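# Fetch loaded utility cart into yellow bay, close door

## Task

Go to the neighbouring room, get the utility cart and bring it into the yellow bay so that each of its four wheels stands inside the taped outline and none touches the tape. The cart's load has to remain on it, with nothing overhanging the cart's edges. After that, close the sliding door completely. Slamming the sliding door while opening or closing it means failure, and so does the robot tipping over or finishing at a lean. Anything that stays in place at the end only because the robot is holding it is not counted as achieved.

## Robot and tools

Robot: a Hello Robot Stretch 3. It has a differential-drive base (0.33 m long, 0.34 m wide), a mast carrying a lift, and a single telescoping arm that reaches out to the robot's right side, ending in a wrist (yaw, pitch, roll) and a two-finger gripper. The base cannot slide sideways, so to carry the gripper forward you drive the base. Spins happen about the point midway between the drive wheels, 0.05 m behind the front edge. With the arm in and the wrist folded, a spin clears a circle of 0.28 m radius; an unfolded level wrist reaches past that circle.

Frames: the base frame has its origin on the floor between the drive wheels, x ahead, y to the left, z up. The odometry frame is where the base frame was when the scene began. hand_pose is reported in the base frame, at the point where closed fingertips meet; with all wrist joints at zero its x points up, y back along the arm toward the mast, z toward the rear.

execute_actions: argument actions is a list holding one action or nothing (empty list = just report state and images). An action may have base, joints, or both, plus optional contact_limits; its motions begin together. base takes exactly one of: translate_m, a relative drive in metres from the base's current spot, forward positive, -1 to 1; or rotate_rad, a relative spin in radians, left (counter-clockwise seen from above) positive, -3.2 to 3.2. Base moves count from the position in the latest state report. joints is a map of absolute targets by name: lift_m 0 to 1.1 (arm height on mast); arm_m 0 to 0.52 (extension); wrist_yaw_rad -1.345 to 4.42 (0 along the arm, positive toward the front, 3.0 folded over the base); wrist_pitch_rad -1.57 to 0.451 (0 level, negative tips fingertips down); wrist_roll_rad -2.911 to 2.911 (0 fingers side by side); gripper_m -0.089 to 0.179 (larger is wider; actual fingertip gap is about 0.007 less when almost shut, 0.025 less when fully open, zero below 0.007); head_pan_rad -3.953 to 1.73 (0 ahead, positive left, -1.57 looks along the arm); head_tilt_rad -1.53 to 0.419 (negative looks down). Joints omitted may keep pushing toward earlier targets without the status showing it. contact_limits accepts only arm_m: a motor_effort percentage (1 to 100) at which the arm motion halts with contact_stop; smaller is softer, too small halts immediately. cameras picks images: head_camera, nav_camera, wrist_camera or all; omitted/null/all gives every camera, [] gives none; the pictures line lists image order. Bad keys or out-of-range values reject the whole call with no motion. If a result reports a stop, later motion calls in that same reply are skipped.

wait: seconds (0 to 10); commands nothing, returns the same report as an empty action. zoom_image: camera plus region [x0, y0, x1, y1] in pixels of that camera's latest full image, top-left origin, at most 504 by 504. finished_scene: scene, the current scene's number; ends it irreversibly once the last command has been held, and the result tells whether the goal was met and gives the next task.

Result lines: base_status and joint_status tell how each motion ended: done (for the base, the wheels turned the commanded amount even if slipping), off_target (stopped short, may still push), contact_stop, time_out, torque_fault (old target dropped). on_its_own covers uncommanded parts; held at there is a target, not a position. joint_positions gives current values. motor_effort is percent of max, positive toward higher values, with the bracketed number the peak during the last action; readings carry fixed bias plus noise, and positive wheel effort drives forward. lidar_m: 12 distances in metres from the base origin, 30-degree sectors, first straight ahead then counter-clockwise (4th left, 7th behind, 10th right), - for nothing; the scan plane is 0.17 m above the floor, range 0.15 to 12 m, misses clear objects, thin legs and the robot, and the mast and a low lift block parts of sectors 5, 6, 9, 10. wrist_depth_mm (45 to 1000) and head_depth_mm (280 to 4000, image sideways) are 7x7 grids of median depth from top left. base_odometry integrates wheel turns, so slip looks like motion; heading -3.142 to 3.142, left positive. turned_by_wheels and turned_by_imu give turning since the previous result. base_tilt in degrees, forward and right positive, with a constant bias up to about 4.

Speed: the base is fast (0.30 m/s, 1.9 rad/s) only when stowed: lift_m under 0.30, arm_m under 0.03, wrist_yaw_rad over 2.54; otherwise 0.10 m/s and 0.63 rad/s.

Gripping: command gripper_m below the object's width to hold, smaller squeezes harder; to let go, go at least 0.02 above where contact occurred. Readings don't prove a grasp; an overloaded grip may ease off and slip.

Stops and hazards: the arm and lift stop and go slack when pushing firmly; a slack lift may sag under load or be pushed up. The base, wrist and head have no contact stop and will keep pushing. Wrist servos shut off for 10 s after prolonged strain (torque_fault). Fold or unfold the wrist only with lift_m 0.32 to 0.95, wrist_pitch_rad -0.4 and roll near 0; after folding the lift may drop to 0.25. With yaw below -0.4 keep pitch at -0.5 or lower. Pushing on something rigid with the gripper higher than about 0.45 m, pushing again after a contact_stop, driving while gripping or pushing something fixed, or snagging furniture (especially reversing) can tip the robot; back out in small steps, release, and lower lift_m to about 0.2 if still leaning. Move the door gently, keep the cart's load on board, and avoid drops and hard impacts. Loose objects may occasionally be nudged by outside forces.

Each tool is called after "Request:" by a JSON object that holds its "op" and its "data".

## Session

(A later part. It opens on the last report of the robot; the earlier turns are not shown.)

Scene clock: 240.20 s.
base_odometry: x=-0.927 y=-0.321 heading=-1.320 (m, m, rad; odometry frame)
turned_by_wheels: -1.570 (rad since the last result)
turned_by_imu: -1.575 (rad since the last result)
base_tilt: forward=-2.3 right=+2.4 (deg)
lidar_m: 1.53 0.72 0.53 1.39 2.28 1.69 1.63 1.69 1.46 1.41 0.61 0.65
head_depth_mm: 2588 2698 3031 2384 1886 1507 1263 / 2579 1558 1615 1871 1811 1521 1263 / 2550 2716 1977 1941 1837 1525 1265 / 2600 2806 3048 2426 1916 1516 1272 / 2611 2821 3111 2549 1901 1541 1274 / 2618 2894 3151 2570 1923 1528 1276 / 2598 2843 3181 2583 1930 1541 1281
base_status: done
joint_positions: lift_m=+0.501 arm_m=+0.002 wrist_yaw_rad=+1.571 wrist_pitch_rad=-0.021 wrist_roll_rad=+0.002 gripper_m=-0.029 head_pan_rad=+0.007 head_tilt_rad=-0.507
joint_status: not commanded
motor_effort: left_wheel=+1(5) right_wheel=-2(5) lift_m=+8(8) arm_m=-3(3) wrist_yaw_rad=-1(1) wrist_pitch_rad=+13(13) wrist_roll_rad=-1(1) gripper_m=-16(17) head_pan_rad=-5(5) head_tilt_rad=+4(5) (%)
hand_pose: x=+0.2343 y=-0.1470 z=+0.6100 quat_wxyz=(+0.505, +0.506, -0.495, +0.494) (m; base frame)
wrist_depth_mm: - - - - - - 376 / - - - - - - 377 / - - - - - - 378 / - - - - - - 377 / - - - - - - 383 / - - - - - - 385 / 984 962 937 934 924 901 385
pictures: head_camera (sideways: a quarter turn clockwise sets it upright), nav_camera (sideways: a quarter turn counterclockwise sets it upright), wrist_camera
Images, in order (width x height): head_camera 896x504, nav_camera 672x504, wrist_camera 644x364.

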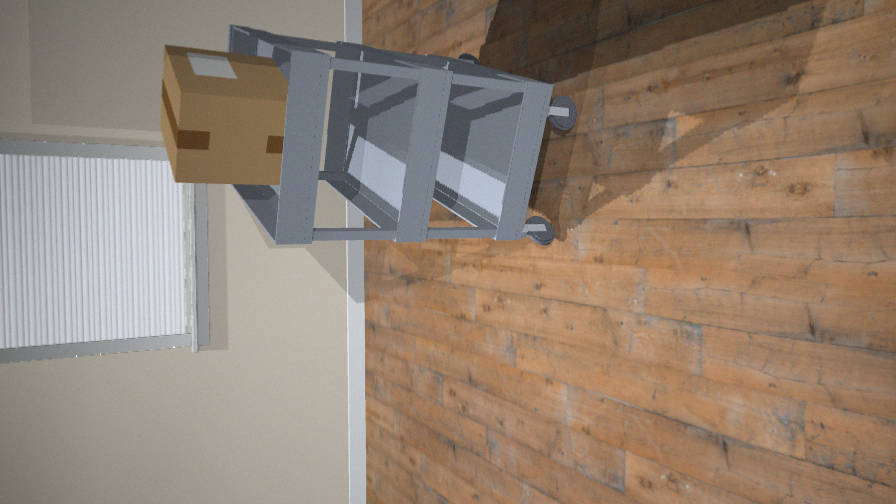

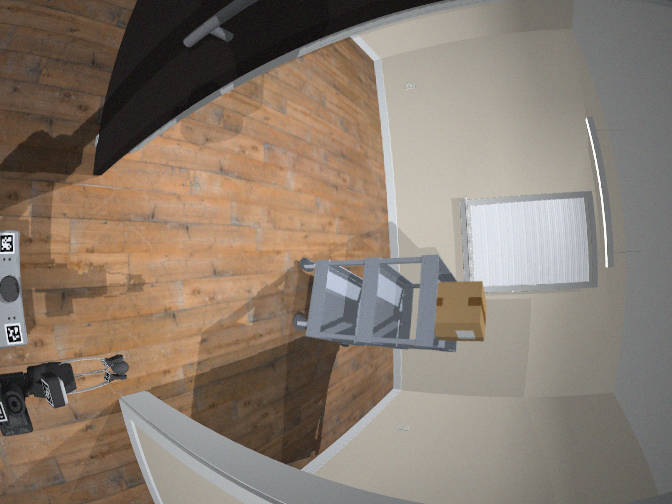

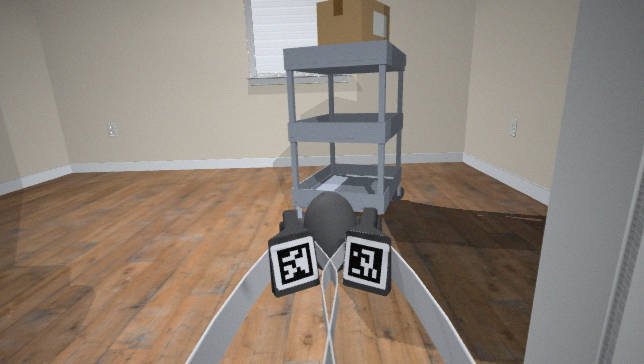

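Request:
{"op": "execute_actions", "data": {"actions": [{"base":{"translate_m":1.0},"joints":{"wrist_yaw_rad":1.26,"wrist_roll_rad":1.57,"gripper_m":0.12,"lift_m":0.35,"head_tilt_rad":-0.8}}]}}

Scene clock: 265.63 s.
base_odometry: x=-0.679 y=-1.290 heading=-1.320 (m, m, rad; odometry frame)
turned_by_wheels: +0.000 (rad since the last result)
turned_by_imu: +0.000 (rad since the last result)
base_tilt: forward=-2.4 right=+2.3 (deg)
lidar_m: 0.59 2.23 2.44 1.82 0.69 0.72 2.62 0.66 0.66 1.41 1.47 0.59
head_depth_mm: 646 664 740 1021 971 1185 1135 / 1771 714 779 1049 999 1198 1118 / 1846 1993 826 1073 1218 1230 1123 / 1854 2110 1955 1632 1386 1261 1126 / 1870 2114 2146 1761 1487 1274 1126 / 1854 2125 2181 1780 1499 1285 1138 / 1865 2119 2196 1761 1493 1298 1135
base_status: done
joint_positions: lift_m=+0.351 arm_m=+0.002 wrist_yaw_rad=+1.262 wrist_pitch_rad=-0.021 wrist_roll_rad=+1.569 gripper_m=+0.120 head_pan_rad=+0.007 head_tilt_rad=-0.790
joint_status: all done
motor_effort: left_wheel=+2(5) right_wheel=-2(3) lift_m=+7(6) arm_m=-2(3) wrist_yaw_rad=-3(6) wrist_pitch_rad=+13(13) wrist_roll_rad=+0(2) gripper_m=+1(95) head_pan_rad=-3(6) head_tilt_rad=-6(33) (%)
hand_pose: x=+0.2222 y=-0.2247 z=+0.4598 quat_wxyz=(+0.007, +0.590, -0.807, -0.008) (m; base frame)
wrist_depth_mm: - - - - - 799 531 / - - - - - 749 542 / 458 501 816 462 941 465 493 / 472 574 - 482 - 484 523 / 504 534 - 507 - 505 543 / - 518 - 531 - 606 547 / - 567 - 547 - 556 511
pictures: head_camera (sideways: a quarter turn clockwise sets it upright), nav_camera (sideways: a quarter turn counterclockwise sets it upright), wrist_camera
Images, in order (width x height): head_camera 896x504, nav_camera 672x504, wrist_camera 644x364.

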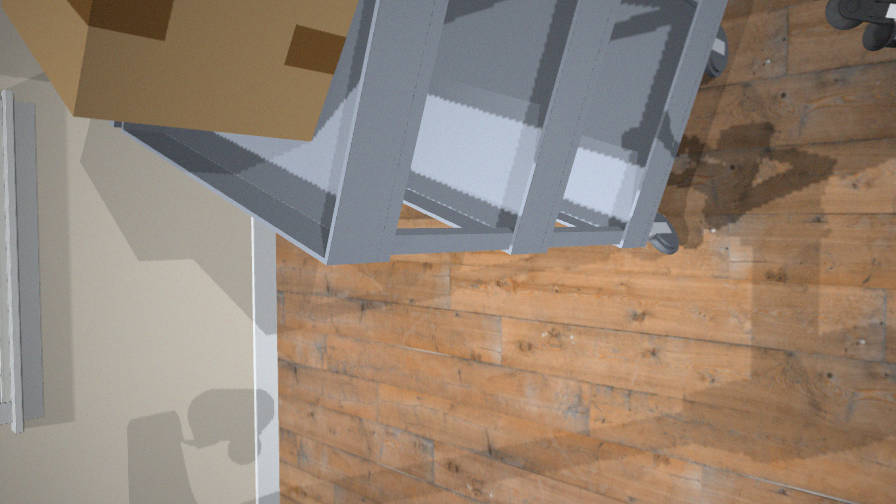

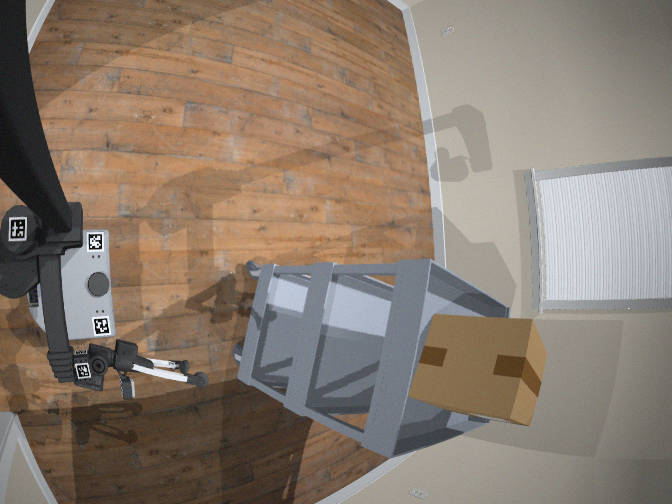

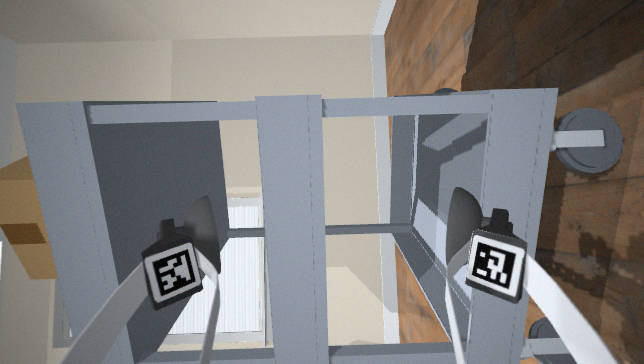

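Request:
{"op": "execute_actions", "data": {"actions": [{"base":{"translate_m":0.27},"joints":{"gripper_m":0.175,"lift_m":0.40,"head_tilt_rad":-1.0,"head_pan_rad":-0.3}}]}}

Scene clock: 282.20 s.
base_odometry: x=-0.612 y=-1.551 heading=-1.320 (m, m, rad; odometry frame)
turned_by_wheels: +0.000 (rad since the last result)
turned_by_imu: +0.000 (rad since the last result)
base_tilt: forward=-2.4 right=+2.4 (deg)
lidar_m: 0.33 1.96 2.44 2.36 1.06 0.89 2.88 0.87 1.07 1.42 0.37 0.33
head_depth_mm: 407 467 571 581 862 1167 1074 / 414 484 591 584 860 1159 - / 422 502 608 586 868 1175 1113 / 436 531 624 591 871 1181 1105 / 861 740 653 569 888 1186 1092 / 1714 1917 1655 1426 1349 1209 1099 / 1670 1892 1740 1508 1353 1212 1103
base_status: done
joint_positions: lift_m=+0.399 arm_m=+0.002 wrist_yaw_rad=+1.262 wrist_pitch_rad=-0.020 wrist_roll_rad=+1.569 gripper_m=+0.175 head_pan_rad=-0.293 head_tilt_rad=-0.988
joint_status: all done
motor_effort: left_wheel=+2(5) right_wheel=-3(3) lift_m=+33(34) arm_m=-2(2) wrist_yaw_rad=-2(3) wrist_pitch_rad=+13(13) wrist_roll_rad=+0(0) gripper_m=+1(99) head_pan_rad=-4(31) head_tilt_rad=-7(27) (%)
hand_pose: x=+0.2222 y=-0.2248 z=+0.5084 quat_wxyz=(+0.007, +0.590, -0.807, -0.008) (m; base frame)
wrist_depth_mm: 344 - - 190 - 774 398 / 343 496 781 197 749 620 420 / 341 495 - 204 809 629 420 / 340 487 - 212 841 647 424 / 337 561 857 221 819 722 405 / 318 557 - 230 - 628 - / 349 474 - 241 - 928 443
pictures: head_camera (sideways: a quarter turn clockwise sets it upright), nav_camera (sideways: a quarter turn counterclockwise sets it upright), wrist_camera
Images, in order (width x height): head_camera 896x504, nav_camera 672x504, wrist_camera 644x364.

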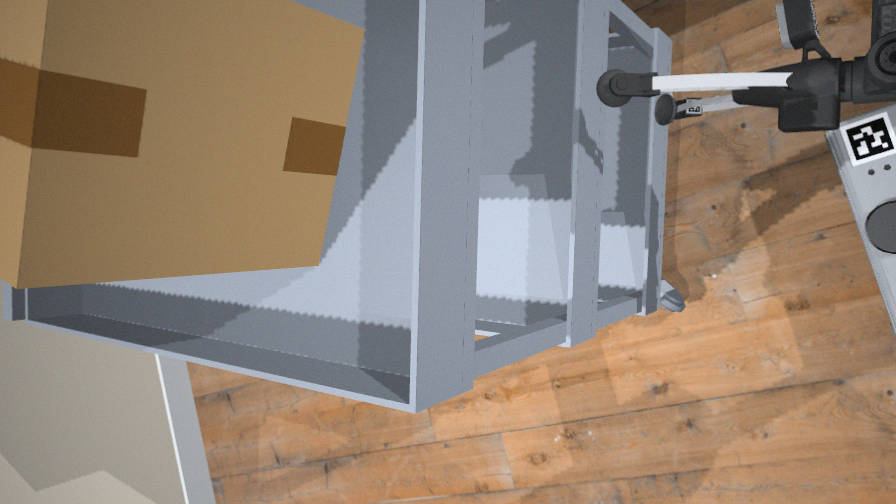

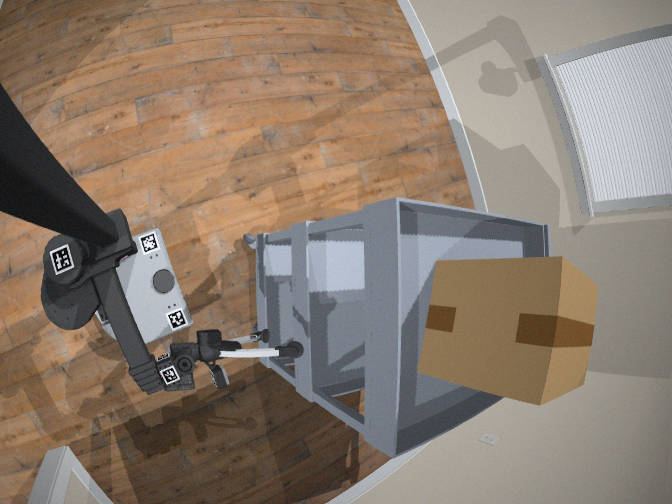

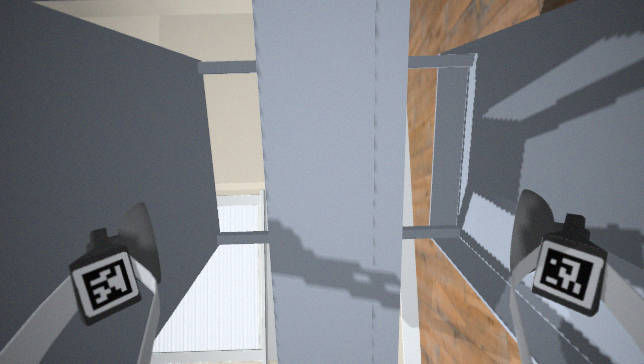

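Request:
{"op": "execute_actions", "data": {"actions": [{"joints":{"wrist_yaw_rad":1.57}}], "cameras": ["wrist_camera"]}}

Request:
{"op": "execute_actions", "data": {"actions": [{"base":{"translate_m":0.09}}]}}

Scene clock: 290.53 s.
base_odometry: x=-0.612 y=-1.551 heading=-1.320 (m, m, rad; odometry frame)
turned_by_wheels: +0.000 (rad since the last result)
turned_by_imu: +0.000 (rad since the last result)
base_tilt: forward=-2.4 right=+2.4 (deg)
lidar_m: 0.33 1.96 2.43 2.35 1.05 0.89 2.89 0.88 1.06 1.42 0.37 0.33
head_depth_mm: 408 467 570 580 856 1171 1092 / 413 485 590 586 863 1158 - / 423 503 608 587 866 1167 1107 / 436 531 624 591 869 1182 1107 / 857 740 653 569 887 1186 1100 / 1707 1906 1659 1431 1340 1210 1098 / 1674 1897 1733 1517 1356 1204 1099
base_status: not commanded
joint_positions: lift_m=+0.399 arm_m=+0.002 wrist_yaw_rad=+1.568 wrist_pitch_rad=-0.020 wrist_roll_rad=+1.569 gripper_m=+0.175 head_pan_rad=-0.293 head_tilt_rad=-0.988
joint_status: all done
motor_effort: left_wheel=+1(2) right_wheel=-3(3) lift_m=+33(33) arm_m=-2(3) wrist_yaw_rad=+3(6) wrist_pitch_rad=+13(13) wrist_roll_rad=+0(0) gripper_m=+0(1) head_pan_rad=-3(4) head_tilt_rad=-8(7) (%)
hand_pose: x=+0.2343 y=-0.1478 z=+0.5084 quat_wxyz=(+0.008, +0.706, -0.708, -0.007) (m; base frame)
wrist_depth_mm: 345 498 - 176 181 617 415 / 343 495 - 190 785 626 418 / 341 492 835 207 786 627 422 / 339 484 - 226 - 609 421 / 336 - - 250 - - 407 / 318 - - 281 - 928 - / 329 333 335 320 335 335 341
pictures: wrist_camera
Images, in order (width x height): wrist_camera 644x364.

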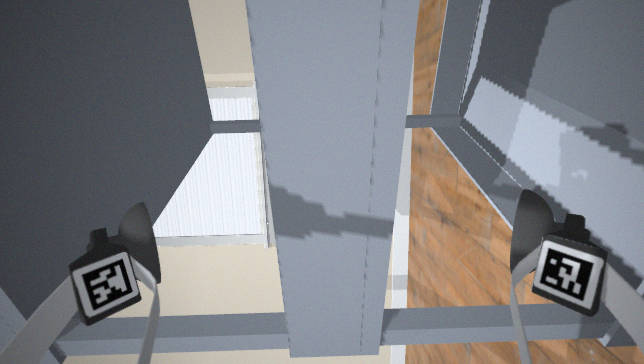

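Scene clock: 292.40 s.
base_odometry: x=-0.590 y=-1.639 heading=-1.320 (m, m, rad; odometry frame)
turned_by_wheels: +0.000 (rad since the last result)
turned_by_imu: +0.000 (rad since the last result)
base_tilt: forward=-2.3 right=+2.3 (deg)
lidar_m: 0.25 1.86 2.44 2.35 1.18 0.97 2.98 0.95 1.20 1.42 0.28 0.25
head_depth_mm: 376 385 467 551 794 1048 1096 / 380 400 489 556 797 1053 - / 382 414 510 567 799 1067 1109 / 799 721 623 569 805 1095 1104 / 1618 757 625 562 580 1168 1103 / 1625 1880 1708 1474 1327 1202 1100 / 1580 1860 1739 1501 1347 1213 1101
base_status: done
joint_positions: lift_m=+0.399 arm_m=+0.002 wrist_yaw_rad=+1.568 wrist_pitch_rad=-0.020 wrist_roll_rad=+1.569 gripper_m=+0.175 head_pan_rad=-0.293 head_tilt_rad=-0.988
joint_status: not commanded
motor_effort: left_wheel=+1(5) right_wheel=-3(3) lift_m=+33(33) arm_m=-3(3) wrist_yaw_rad=+3(3) wrist_pitch_rad=+12(13) wrist_roll_rad=+0(0) gripper_m=+1(1) head_pan_rad=-4(5) head_tilt_rad=-7(7) (%)
hand_pose: x=+0.2343 y=-0.1478 z=+0.5084 quat_wxyz=(+0.008, +0.706, -0.708, -0.007) (m; base frame)
wrist_depth_mm: 344 500 98 98 99 511 416 / 343 492 108 106 107 548 421 / 340 488 117 116 116 589 421 / 338 491 131 127 128 586 424 / 335 - - 141 142 - 401 / 318 - - 157 162 - - / - - - 179 190 932 630
pictures: head_camera (sideways: a quarter turn clockwise sets it upright), nav_camera (sideways: a quarter turn counterclockwise sets it upright), wrist_camera
Images, in order (width x height): head_camera 896x504, nav_camera 672x504, wrist_camera 644x364.

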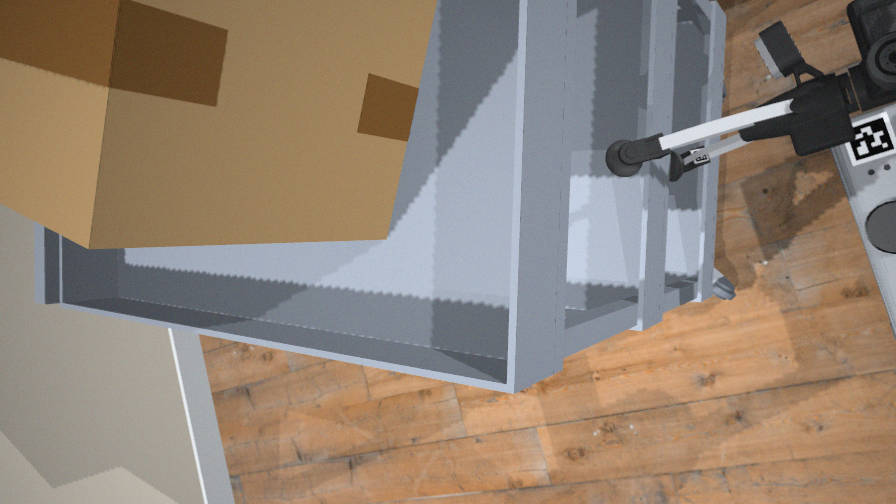

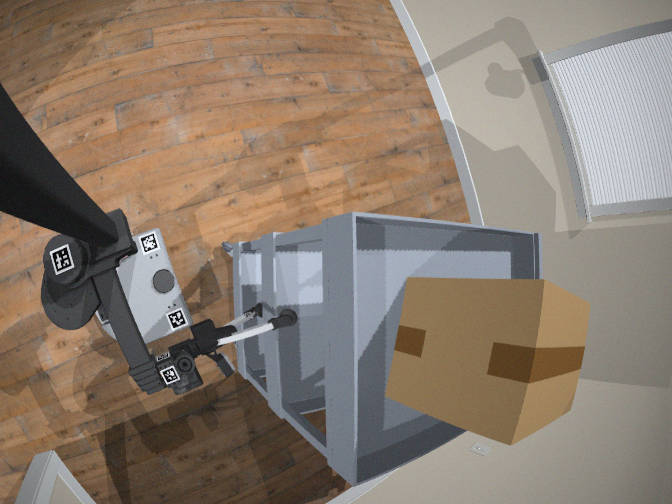

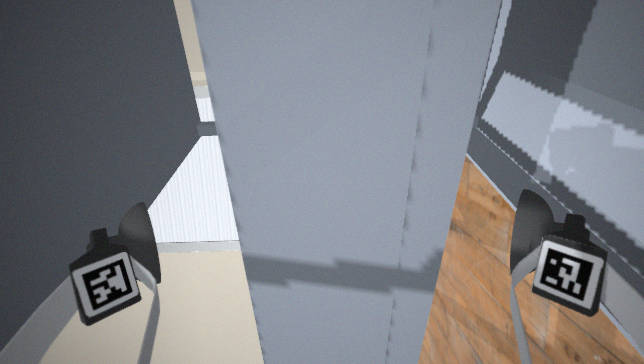

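Request:
{"op": "execute_actions", "data": {"actions": [{"joints":{"gripper_m":0.0}}], "cameras": ["wrist_camera","head_camera"]}}

Request:
{"op": "execute_actions", "data": {"actions": [{"base":{"translate_m":-0.25}}]}}

Scene clock: 296.30 s.
base_odometry: x=-0.590 y=-1.639 heading=-1.319 (m, m, rad; odometry frame)
turned_by_wheels: +0.000 (rad since the last result)
turned_by_imu: +0.001 (rad since the last result)
base_tilt: forward=-2.3 right=+2.4 (deg)
lidar_m: 0.25 1.86 2.44 2.35 1.18 0.97 2.98 0.95 1.19 1.42 0.27 0.24
head_depth_mm: 376 381 463 543 525 1016 1092 / 379 395 482 555 527 1048 - / 381 408 502 565 521 1104 1107 / 795 722 623 568 805 1077 1099 / 1614 757 627 562 570 1173 1098 / 1622 1883 1706 1485 1321 1208 1103 / 1588 1855 1721 1514 1349 1207 1104
base_status: not commanded
joint_positions: lift_m=+0.399 arm_m=+0.002 wrist_yaw_rad=+1.566 wrist_pitch_rad=-0.031 wrist_roll_rad=+1.577 gripper_m=+0.003 head_pan_rad=-0.293 head_tilt_rad=-0.988
joint_status: all done
motor_effort: left_wheel=+1(2) right_wheel=-9(13) lift_m=+33(33) arm_m=-2(3) wrist_yaw_rad=+5(5) wrist_pitch_rad=+19(24) wrist_roll_rad=-3(3) gripper_m=-54(100) head_pan_rad=-3(5) head_tilt_rad=-7(7) (%)
hand_pose: x=+0.2340 y=-0.1482 z=+0.5057 quat_wxyz=(+0.009, +0.705, -0.709, -0.013) (m; base frame)
wrist_depth_mm: 353 515 94 95 96 525 406 / 351 510 102 103 103 565 408 / 348 503 111 111 112 576 413 / 345 500 123 122 123 572 417 / 344 - 134 135 136 810 400 / 340 - 153 151 155 919 374 / - - - 171 177 926 574
pictures: head_camera (sideways: a quarter turn clockwise sets it upright), wrist_camera
Images, in order (width x height): head_camera 896x504, wrist_camera 644x364.

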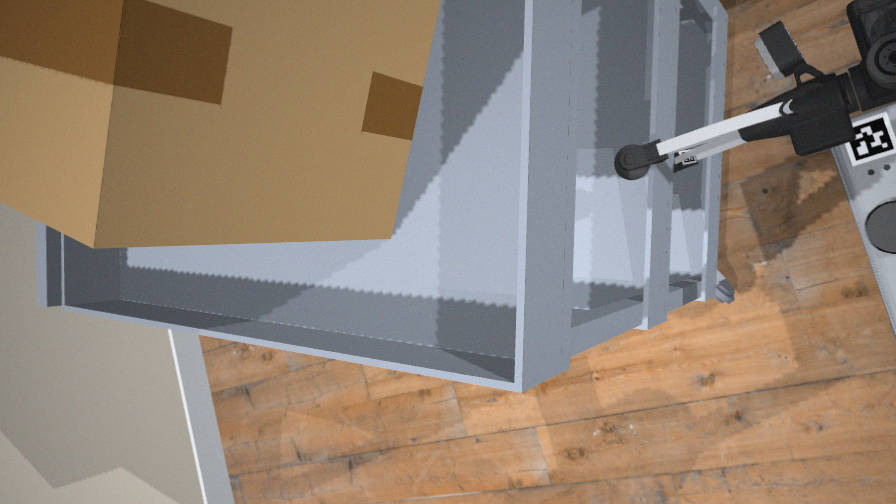

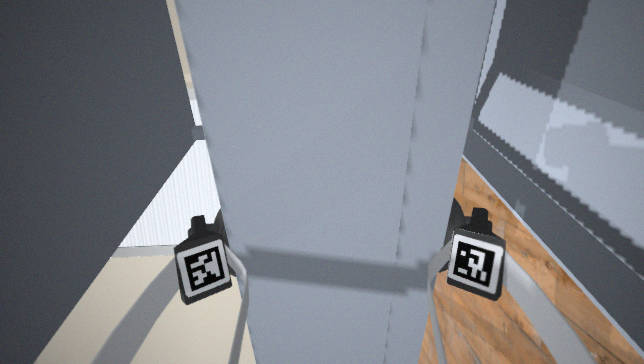

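Scene clock: 300.37 s.
base_odometry: x=-0.652 y=-1.396 heading=-1.319 (m, m, rad; odometry frame)
turned_by_wheels: +0.000 (rad since the last result)
turned_by_imu: +0.002 (rad since the last result)
base_tilt: forward=-2.4 right=+2.4 (deg)
lidar_m: 0.19 2.12 2.44 2.23 0.83 0.77 2.73 0.74 0.84 1.42 0.30 0.20
head_depth_mm: 377 399 498 561 819 1171 1083 / 379 391 487 562 527 1139 - / 382 386 478 558 521 1058 1111 / 385 379 468 559 514 790 1099 / 422 730 641 571 508 1173 1096 / 1733 763 656 595 1322 1205 1101 / 1721 770 1692 1517 1343 1214 1098
base_status: done
joint_positions: lift_m=+0.399 arm_m=+0.002 wrist_yaw_rad=+1.476 wrist_pitch_rad=-0.033 wrist_roll_rad=+1.570 gripper_m=+0.027 head_pan_rad=-0.293 head_tilt_rad=-0.988
joint_status: not commanded
on_its_own: wrist_yaw_rad is held at +1.469, not at your +1.570, by its stall guard, which is not easing now; gripper_m is held at +0.026, not at your +0.000, by its stall guard, which is still easing
motor_effort: left_wheel=+1(4) right_wheel=-5(19) lift_m=+33(33) arm_m=-2(4) wrist_yaw_rad=-8(55) wrist_pitch_rad=+20(21) wrist_roll_rad=+0(3) gripper_m=-22(54) head_pan_rad=-3(4) head_tilt_rad=-7(7) (%)
hand_pose: x=+0.2328 y=-0.1712 z=+0.5050 quat_wxyz=(+0.012, +0.673, -0.740, -0.012) (m; base frame)
wrist_depth_mm: 345 - 136 136 138 547 409 / 352 510 137 137 138 606 411 / 349 505 138 138 139 606 413 / 345 502 139 139 140 623 414 / 345 499 139 140 141 580 414 / 342 457 141 141 142 548 420 / 341 - - 142 143 975 387
pictures: head_camera (sideways: a quarter turn clockwise sets it upright), nav_camera (sideways: a quarter turn counterclockwise sets it upright), wrist_camera
Images, in order (width x height): head_camera 896x504, nav_camera 672x504, wrist_camera 644x364.

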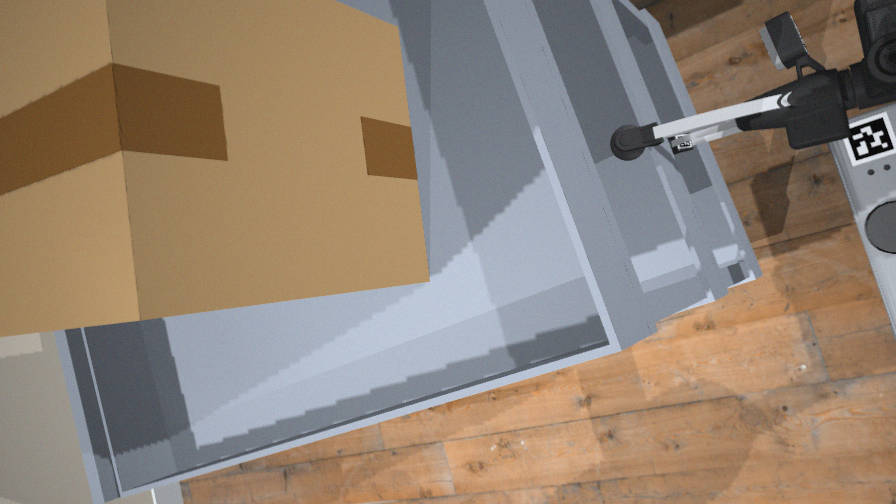

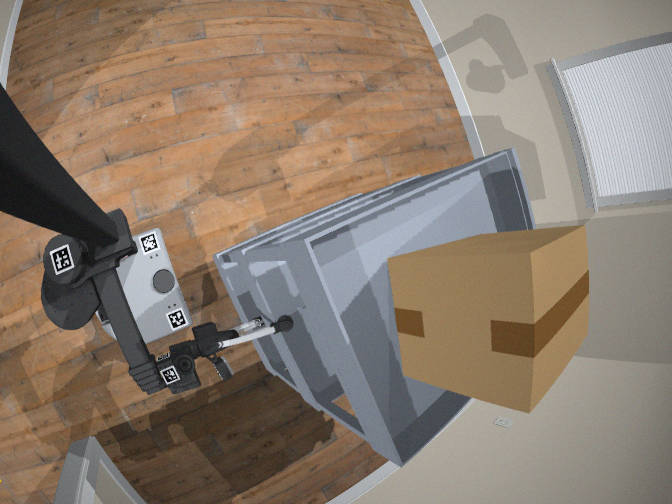

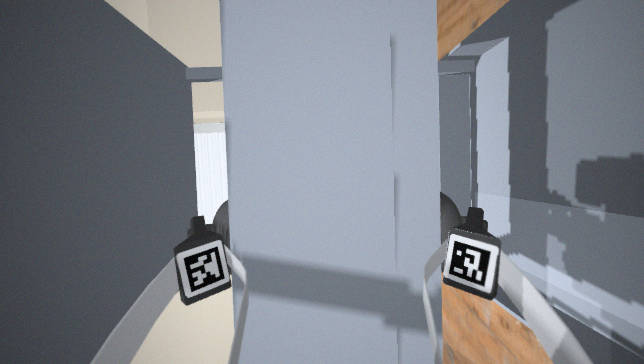

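Request:
{"op": "execute_actions", "data": {"actions": [{"base":{"translate_m":-0.3},"joints":{"gripper_m":-0.01,"wrist_yaw_rad":1.5,"head_pan_rad":-0.1}}]}}

Scene clock: 309.77 s.
base_odometry: x=-0.727 y=-1.106 heading=-1.319 (m, m, rad; odometry frame)
turned_by_wheels: +0.000 (rad since the last result)
turned_by_imu: +0.002 (rad since the last result)
base_tilt: forward=-2.3 right=+2.4 (deg)
lidar_m: 0.15 0.30 2.44 1.10 0.60 0.58 2.43 1.99 0.54 1.16 0.34 0.16
head_depth_mm: 377 364 464 553 524 1162 1091 / 377 350 439 545 503 990 - / 381 343 418 539 504 749 1102 / 385 337 407 540 507 476 1094 / 404 480 627 572 524 1182 1103 / 2001 743 657 596 1322 1207 1097 / 2076 726 701 1521 1352 1217 1101
base_status: done
joint_positions: lift_m=+0.399 arm_m=+0.002 wrist_yaw_rad=+1.496 wrist_pitch_rad=-0.031 wrist_roll_rad=+1.569 gripper_m=+0.011 head_pan_rad=-0.107 head_tilt_rad=-0.988
joint_status: gripper_m off_target (ended at +0.011, target -0.010); the others done
on_its_own: gripper_m is held at +0.009, not at your -0.010, by its stall guard, which is still easing
motor_effort: left_wheel=+1(4) right_wheel=-6(18) lift_m=+33(33) arm_m=-2(3) wrist_yaw_rad=+5(28) wrist_pitch_rad=+19(22) wrist_roll_rad=+0(2) gripper_m=-47(100) head_pan_rad=+4(24) head_tilt_rad=-7(7) (%)
hand_pose: x=+0.2333 y=-0.1661 z=+0.5057 quat_wxyz=(+0.012, +0.680, -0.733, -0.011) (m; base frame)
wrist_depth_mm: 352 - - 173 - 856 375 / 350 - - 164 167 547 411 / 347 505 - 156 158 579 413 / 344 495 706 149 151 619 417 / 343 495 143 142 143 586 420 / 341 456 138 136 137 588 418 / 338 523 133 131 131 661 405
pictures: head_camera (sideways: a quarter turn clockwise sets it upright), nav_camera (sideways: a quarter turn counterclockwise sets it upright), wrist_camera
Images, in order (width x height): head_camera 896x504, nav_camera 672x504, wrist_camera 644x364.

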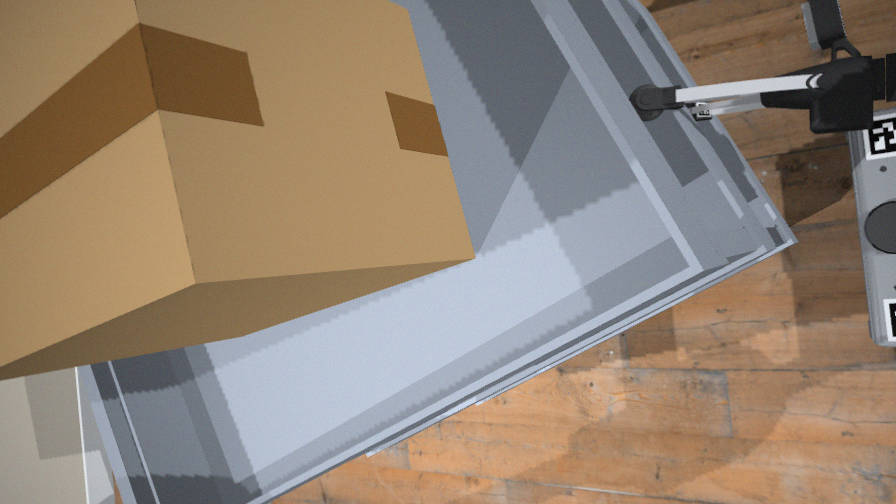

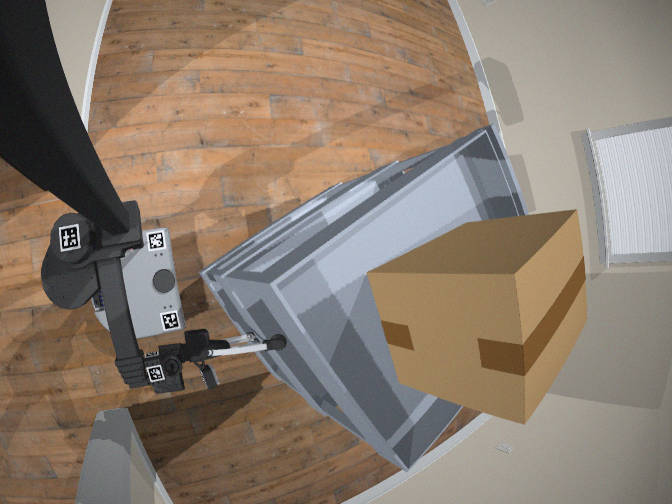

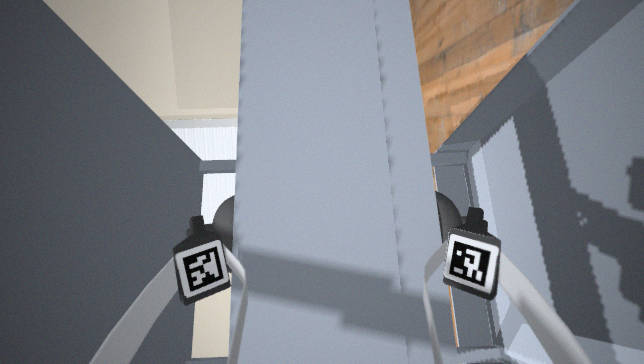

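Request:
{"op": "execute_actions", "data": {"actions": [{"joints":{"head_pan_rad":0.2,"head_tilt_rad":-1.3}}], "cameras": ["head_camera","nav_camera"]}}

Scene clock: 325.90 s.
base_odometry: x=-0.727 y=-1.106 heading=-1.319 (m, m, rad; odometry frame)
turned_by_wheels: +0.000 (rad since the last result)
turned_by_imu: +0.001 (rad since the last result)
base_tilt: forward=-2.4 right=+2.3 (deg)
lidar_m: 0.15 0.30 2.44 1.09 0.60 0.58 2.43 1.99 0.54 1.17 0.34 0.16
head_depth_mm: 333 431 507 489 1205 1166 1107 / 365 450 509 490 1208 - 1102 / 572 541 511 489 1203 - 1101 / 582 545 524 1272 1235 - 1112 / 598 1445 1374 1308 1253 - - / 1563 1474 1384 1311 1236 - - / 1566 1488 1387 1315 1250 1201 1124
base_status: not commanded
joint_positions: lift_m=+0.399 arm_m=+0.002 wrist_yaw_rad=+1.494 wrist_pitch_rad=-0.033 wrist_roll_rad=+1.561 gripper_m=+0.055 head_pan_rad=+0.193 head_tilt_rad=-1.284
joint_status: all done
on_its_own: gripper_m is held at +0.054, not at your -0.010, by its stall guard, which is not easing now
motor_effort: left_wheel=+1(1) right_wheel=-1(2) lift_m=+33(33) arm_m=-2(3) wrist_yaw_rad=+7(7) wrist_pitch_rad=+20(20) wrist_roll_rad=+3(3) gripper_m=-24(24) head_pan_rad=+5(31) head_tilt_rad=-9(34) (%)
hand_pose: x=+0.2332 y=-0.1665 z=+0.5050 quat_wxyz=(+0.015, +0.680, -0.733, -0.009) (m; base frame)
wrist_depth_mm: 351 - - 174 - 861 381 / 351 - - 165 169 540 412 / 347 504 - 157 161 572 412 / 347 499 717 150 152 612 415 / 346 500 144 143 144 580 415 / 344 460 138 137 138 610 420 / 342 550 133 132 132 660 400
pictures: head_camera (sideways: a quarter turn clockwise sets it upright), nav_camera (sideways: a quarter turn counterclockwise sets it upright)
Images, in order (width x height): head_camera 896x504, nav_camera 672x504.

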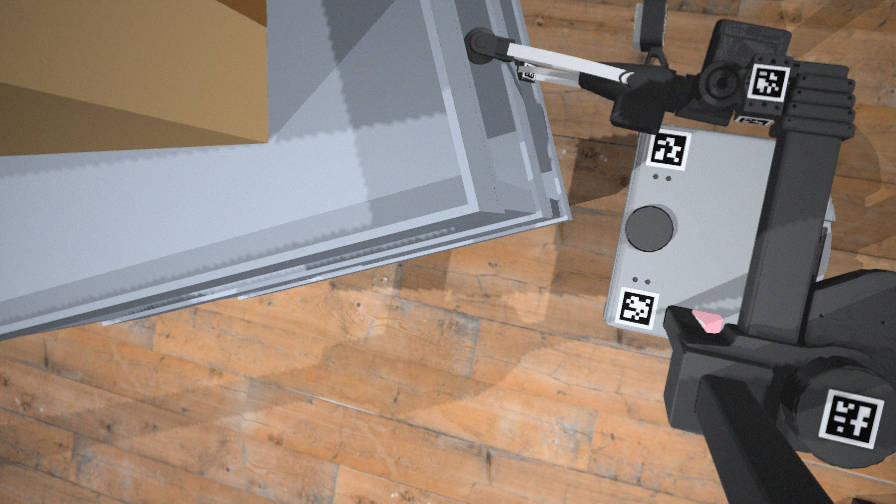

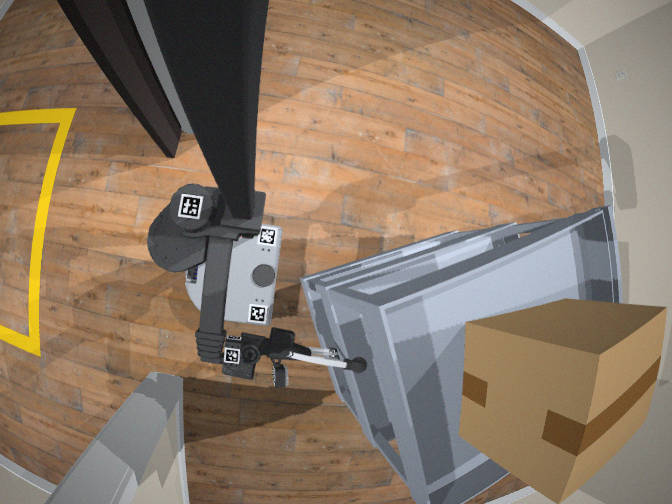

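Request:
{"op": "execute_actions", "data": {"actions": [{"joints":{"gripper_m":0.175}}], "cameras": []}}

Request:
{"op": "execute_actions", "data": {"actions": [{"base":{"translate_m":-0.4},"joints":{"head_pan_rad":0.0,"head_tilt_rad":-0.9}}]}}

Scene clock: 363.17 s.
base_odometry: x=-0.727 y=-1.106 heading=-1.319 (m, m, rad; odometry frame)
turned_by_wheels: +0.000 (rad since the last result)
turned_by_imu: +0.001 (rad since the last result)
base_tilt: forward=-2.3 right=+2.4 (deg)
lidar_m: 0.15 0.30 2.45 1.09 0.60 0.58 2.43 1.99 0.54 1.17 0.34 0.16
head_depth_mm: 334 432 507 487 1210 1164 1103 / 370 451 509 491 1219 - 1091 / 572 541 512 488 1206 - 1102 / 580 546 523 1268 1237 - 1109 / 600 1442 1377 1303 1251 - - / 1558 1456 1392 1309 1244 - - / 1570 1471 1389 1320 1245 1200 1122
base_status: not commanded
joint_positions: lift_m=+0.399 arm_m=+0.002 wrist_yaw_rad=+1.498 wrist_pitch_rad=-0.022 wrist_roll_rad=+1.569 gripper_m=+0.175 head_pan_rad=+0.193 head_tilt_rad=-1.284
joint_status: all done
motor_effort: left_wheel=+1(1) right_wheel=-2(5) lift_m=+33(33) arm_m=-3(3) wrist_yaw_rad=+3(13) wrist_pitch_rad=+13(22) wrist_roll_rad=+0(3) gripper_m=+0(99) head_pan_rad=+4(5) head_tilt_rad=-9(9) (%)
hand_pose: x=+0.2336 y=-0.1657 z=+0.5080 quat_wxyz=(+0.009, +0.681, -0.732, -0.007) (m; base frame)
wrist_depth_mm: 345 - - 174 178 886 387 / 343 - - 165 169 820 421 / 342 492 - 157 159 589 419 / 338 486 685 150 151 636 423 / 338 566 677 143 143 716 404 / 318 562 670 137 137 694 - / 352 477 656 132 132 655 439
pictures: none
No camera images: the call's "cameras" was empty. Leave "cameras" out to get every camera's image.

Scene clock: 368.23 s.
base_odometry: x=-0.826 y=-0.719 heading=-1.319 (m, m, rad; odometry frame)
turned_by_wheels: +0.000 (rad since the last result)
turned_by_imu: +0.001 (rad since the last result)
base_tilt: forward=-2.3 right=+2.4 (deg)
lidar_m: 0.53 2.86 2.44 0.40 2.46 2.10 2.04 1.99 1.46 0.46 1.47 0.63
head_depth_mm: 654 777 1065 1056 1347 1229 1095 / 644 755 726 1034 1299 1221 1092 / 631 741 699 1004 1264 1225 1096 / 807 833 718 949 1317 1226 1108 / 1017 893 1226 1537 1391 1233 1103 / 2322 2189 1884 1611 1399 1236 1110 / 2465 2285 1900 1614 1394 1239 1121
base_status: done
joint_positions: lift_m=+0.399 arm_m=+0.002 wrist_yaw_rad=+1.498 wrist_pitch_rad=-0.021 wrist_roll_rad=+1.569 gripper_m=+0.175 head_pan_rad=+0.007 head_tilt_rad=-0.902
joint_status: all done
motor_effort: left_wheel=+2(2) right_wheel=-2(5) lift_m=+33(33) arm_m=-3(2) wrist_yaw_rad=+3(3) wrist_pitch_rad=+13(14) wrist_roll_rad=+0(0) gripper_m=+0(0) head_pan_rad=-4(27) head_tilt_rad=+2(32) (%)
hand_pose: x=+0.2336 y=-0.1657 z=+0.5081 quat_wxyz=(+0.009, +0.681, -0.732, -0.007) (m; base frame)
wrist_depth_mm: - - - - - 771 593 / - 601 - - - 598 602 / - 564 991 573 - 565 598 / 678 538 - 545 - 545 594 / - 558 987 517 - 712 556 / - - - - - 860 - / - - - - - 923 628
pictures: head_camera (sideways: a quarter turn clockwise sets it upright), nav_camera (sideways: a quarter turn counterclockwise sets it upright), wrist_camera
Images, in order (width x height): head_camera 896x504, nav_camera 672x504, wrist_camera 644x364.

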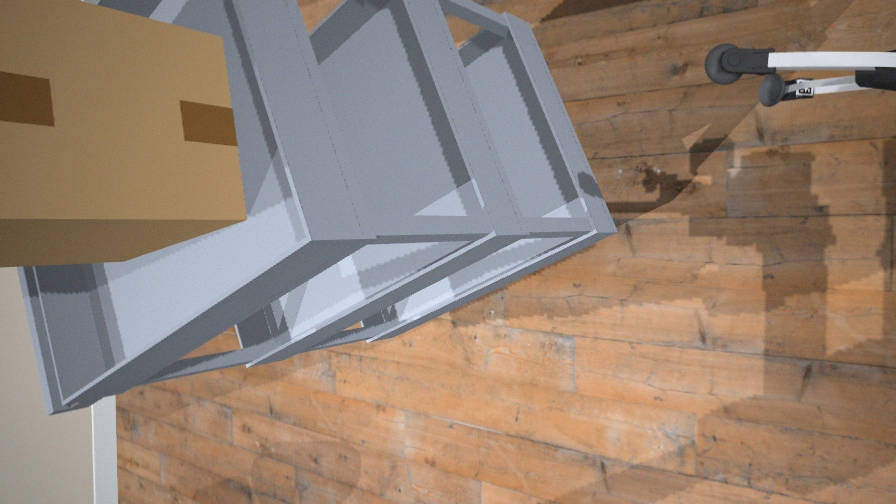

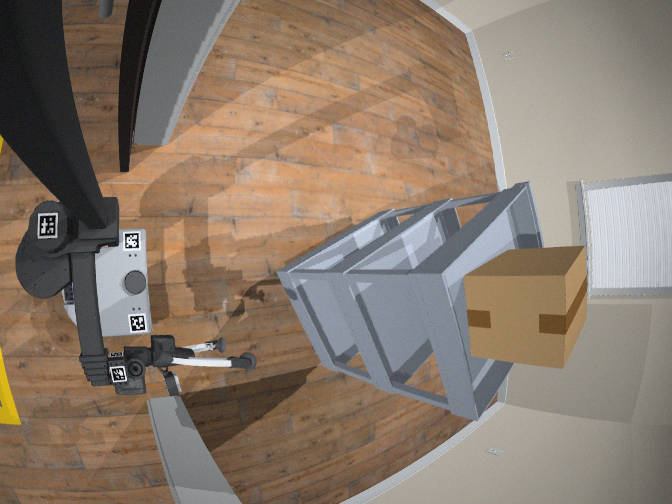

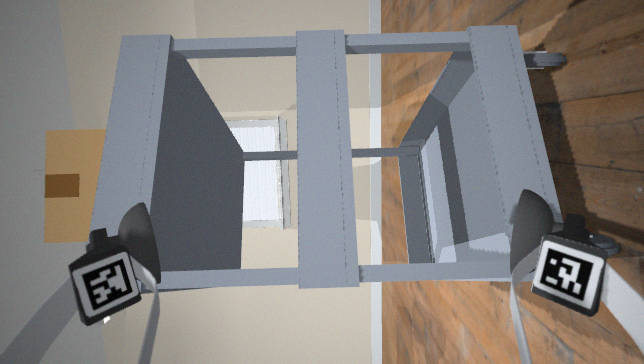

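Request:
{"op": "execute_actions", "data": {"actions": [{"base":{"rotate_rad":-0.4},"joints":{"wrist_yaw_rad":1.57}}], "cameras": []}}

Request:
{"op": "execute_actions", "data": {"actions": [{"base":{"translate_m":-0.33}}], "cameras": []}}

Request:
{"op": "execute_actions", "data": {"actions": [{"base":{"rotate_rad":0.4}}], "cameras": []}}

Request:
{"op": "execute_actions", "data": {"actions": [{"base":{"translate_m":0.5},"joints":{"arm_m":0.25,"head_pan_rad":-0.3}}]}}

Scene clock: 402.50 s.
base_odometry: x=-0.826 y=-0.719 heading=-1.719 (m, m, rad; odometry frame)
turned_by_wheels: -0.400 (rad since the last result)
turned_by_imu: -0.401 (rad since the last result)
base_tilt: forward=-2.3 right=+2.4 (deg)
lidar_m: 0.57 0.53 2.97 0.51 0.51 2.56 2.05 2.03 1.77 1.42 0.46 1.53
head_depth_mm: 1984 2089 1835 1558 1369 1215 1088 / 2309 2199 1830 1573 1369 1236 1091 / 2622 833 1766 1487 1385 1220 1093 / 2557 860 1127 1072 1337 1230 1097 / 692 784 727 1014 1245 1231 1106 / 645 739 672 974 1264 1234 1109 / 612 702 728 1069 1379 1245 1114
base_status: done
joint_positions: lift_m=+0.399 arm_m=+0.002 wrist_yaw_rad=+1.568 wrist_pitch_rad=-0.021 wrist_roll_rad=+1.569 gripper_m=+0.175 head_pan_rad=+0.007 head_tilt_rad=-0.902
joint_status: all done
motor_effort: left_wheel=+2(5) right_wheel=-2(5) lift_m=+33(33) arm_m=-3(2) wrist_yaw_rad=+2(1) wrist_pitch_rad=+13(13) wrist_roll_rad=+0(0) gripper_m=+1(0) head_pan_rad=-4(4) head_tilt_rad=+1(2) (%)
hand_pose: x=+0.2343 y=-0.1477 z=+0.5081 quat_wxyz=(+0.009, +0.706, -0.708, -0.007) (m; base frame)
wrist_depth_mm: - - - - - 883 596 / - - - - - 888 595 / - - - - - 886 596 / - - - 755 - 750 609 / - 673 983 675 - 651 579 / - 606 972 606 - 601 - / - 554 940 557 - 552 587
pictures: none
No camera images: the call's "cameras" was empty. Leave "cameras" out to get every camera's image.

Scene clock: 406.87 s.
base_odometry: x=-0.778 y=-0.392 heading=-1.719 (m, m, rad; odometry frame)
turned_by_wheels: +0.000 (rad since the last result)
turned_by_imu: +0.001 (rad since the last result)
base_tilt: forward=-2.3 right=+2.4 (deg)
lidar_m: 0.85 0.86 0.36 0.41 2.24 2.18 1.75 1.73 1.88 1.55 0.78 0.65
head_depth_mm: 2165 2160 1823 1575 1351 1216 1095 / 2533 2218 1838 1583 1371 1235 1096 / 2514 2106 1782 1585 1376 1225 1096 / 1057 1355 1523 1521 1396 1222 1100 / 954 1312 1221 1439 1388 1222 1107 / 908 882 1198 1517 1399 1235 1107 / 1007 1338 1580 1601 1404 1240 1109
base_status: done
joint_positions: lift_m=+0.399 arm_m=+0.002 wrist_yaw_rad=+1.568 wrist_pitch_rad=-0.021 wrist_roll_rad=+1.569 gripper_m=+0.175 head_pan_rad=+0.007 head_tilt_rad=-0.902
joint_status: not commanded
motor_effort: left_wheel=+2(2) right_wheel=-2(6) lift_m=+33(33) arm_m=-3(2) wrist_yaw_rad=+2(2) wrist_pitch_rad=+13(13) wrist_roll_rad=+0(0) gripper_m=+0(1) head_pan_rad=-4(4) head_tilt_rad=+1(2) (%)
hand_pose: x=+0.2343 y=-0.1477 z=+0.5081 quat_wxyz=(+0.009, +0.706, -0.708, -0.007) (m; base frame)
wrist_depth_mm: - - - - - 872 590 / - - - - - 880 596 / - - - - - 900 598 / - - - - - 903 601 / - - 990 - - 988 572 / - - 931 967 - 895 - / - - - - - 924 634
pictures: none
No camera images: the call's "cameras" was empty. Leave "cameras" out to get every camera's image.

Scene clock: 408.50 s.
base_odometry: x=-0.778 y=-0.392 heading=-1.319 (m, m, rad; odometry frame)
turned_by_wheels: +0.400 (rad since the last result)
turned_by_imu: +0.402 (rad since the last result)
base_tilt: forward=-2.3 right=+2.4 (deg)
lidar_m: 0.84 0.38 0.37 0.98 2.32 1.79 1.73 1.80 1.59 1.12 0.66 0.92
head_depth_mm: 906 1291 1248 1503 1362 1210 1086 / 913 875 1202 1481 1372 1237 1093 / 1029 1344 1174 1450 1375 1220 1098 / 1137 1420 1683 1586 1389 1221 1102 / 2653 2272 1860 1580 1392 1227 1106 / 2685 2265 1881 1594 1402 1233 1098 / 2695 2301 1907 1605 1406 832 1096
base_status: done
joint_positions: lift_m=+0.399 arm_m=+0.002 wrist_yaw_rad=+1.568 wrist_pitch_rad=-0.021 wrist_roll_rad=+1.569 gripper_m=+0.175 head_pan_rad=+0.007 head_tilt_rad=-0.902
joint_status: not commanded
motor_effort: left_wheel=-1(5) right_wheel=+1(3) lift_m=+33(33) arm_m=-3(3) wrist_yaw_rad=+2(3) wrist_pitch_rad=+13(13) wrist_roll_rad=+1(0) gripper_m=+0(2) head_pan_rad=-5(6) head_tilt_rad=+2(1) (%)
hand_pose: x=+0.2343 y=-0.1476 z=+0.5081 quat_wxyz=(+0.009, +0.706, -0.708, -0.007) (m; base frame)
wrist_depth_mm: - - - - - 873 588 / - 955 - - - 822 589 / - 952 887 779 - 812 595 / - - - - - 896 603 / - - - - - - 581 / - - - - - 988 - / - - - - - 935 634
pictures: none
No camera images: the call's "cameras" was empty. Leave "cameras" out to get every camera's image.

Scene clock: 414.57 s.
base_odometry: x=-0.653 y=-0.876 heading=-1.319 (m, m, rad; odometry frame)
turned_by_wheels: +0.000 (rad since the last result)
turned_by_imu: -0.001 (rad since the last result)
base_tilt: forward=-2.4 right=+2.4 (deg)
lidar_m: 0.39 2.65 2.31 0.39 0.35 2.30 2.23 2.17 0.61 0.59 0.72 0.36
head_depth_mm: 561 778 702 986 1316 1207 1095 / 526 621 694 941 1172 1214 1093 / 507 580 674 604 877 1178 1101 / 497 558 665 621 913 1185 1101 / 565 705 718 987 1276 1237 1106 / 902 871 761 1086 1370 1233 1108 / 2125 857 1755 1608 1392 1237 1112
base_status: done
joint_positions: lift_m=+0.399 arm_m=+0.250 wrist_yaw_rad=+1.569 wrist_pitch_rad=-0.021 wrist_roll_rad=+1.569 gripper_m=+0.175 head_pan_rad=-0.293 head_tilt_rad=-0.902
joint_status: all done
motor_effort: left_wheel=-2(2) right_wheel=+1(5) lift_m=+33(33) arm_m=+5(5) wrist_yaw_rad=+2(2) wrist_pitch_rad=+13(13) wrist_roll_rad=+0(0) gripper_m=+1(1) head_pan_rad=-3(32) head_tilt_rad=+1(2) (%)
hand_pose: x=+0.2343 y=-0.3952 z=+0.5082 quat_wxyz=(+0.009, +0.706, -0.708, -0.007) (m; base frame)
wrist_depth_mm: - - - - - 878 564 / 413 427 431 414 - 506 413 / 394 490 - 396 - 617 397 / 384 487 993 382 - 633 384 / 370 563 969 370 - 720 372 / 357 560 - 357 - 693 - / 350 477 - 347 - 656 401
pictures: head_camera (sideways: a quarter turn clockwise sets it upright), nav_camera (sideways: a quarter turn counterclockwise sets it upright), wrist_camera
Images, in order (width x height): head_camera 896x504, nav_camera 672x504, wrist_camera 644x364.

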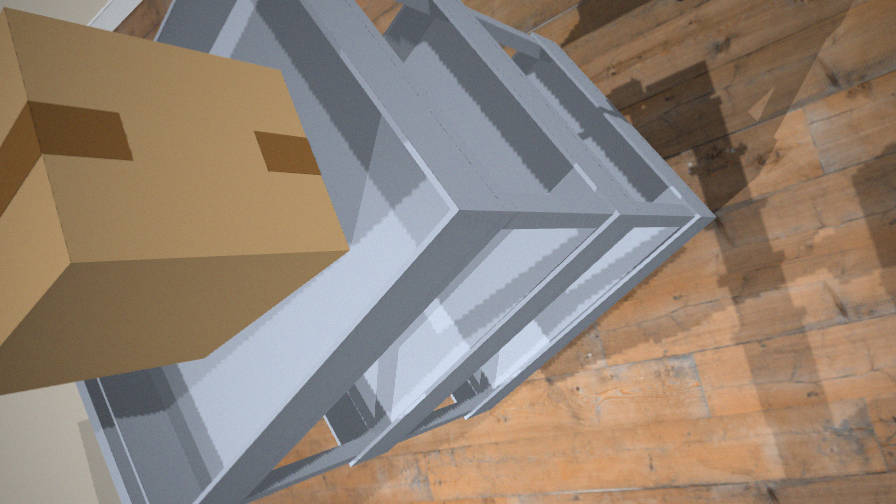

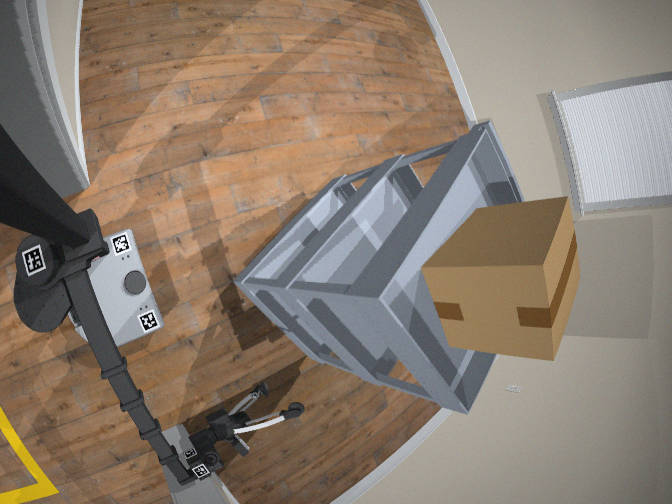

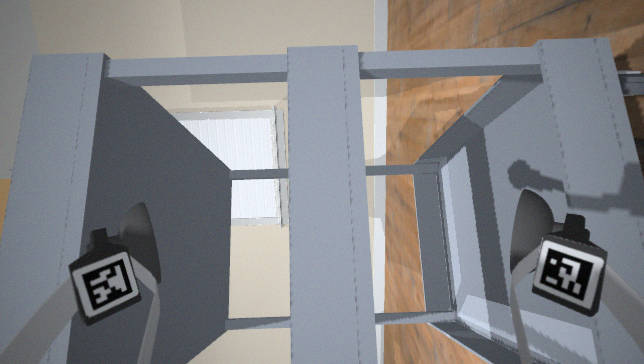

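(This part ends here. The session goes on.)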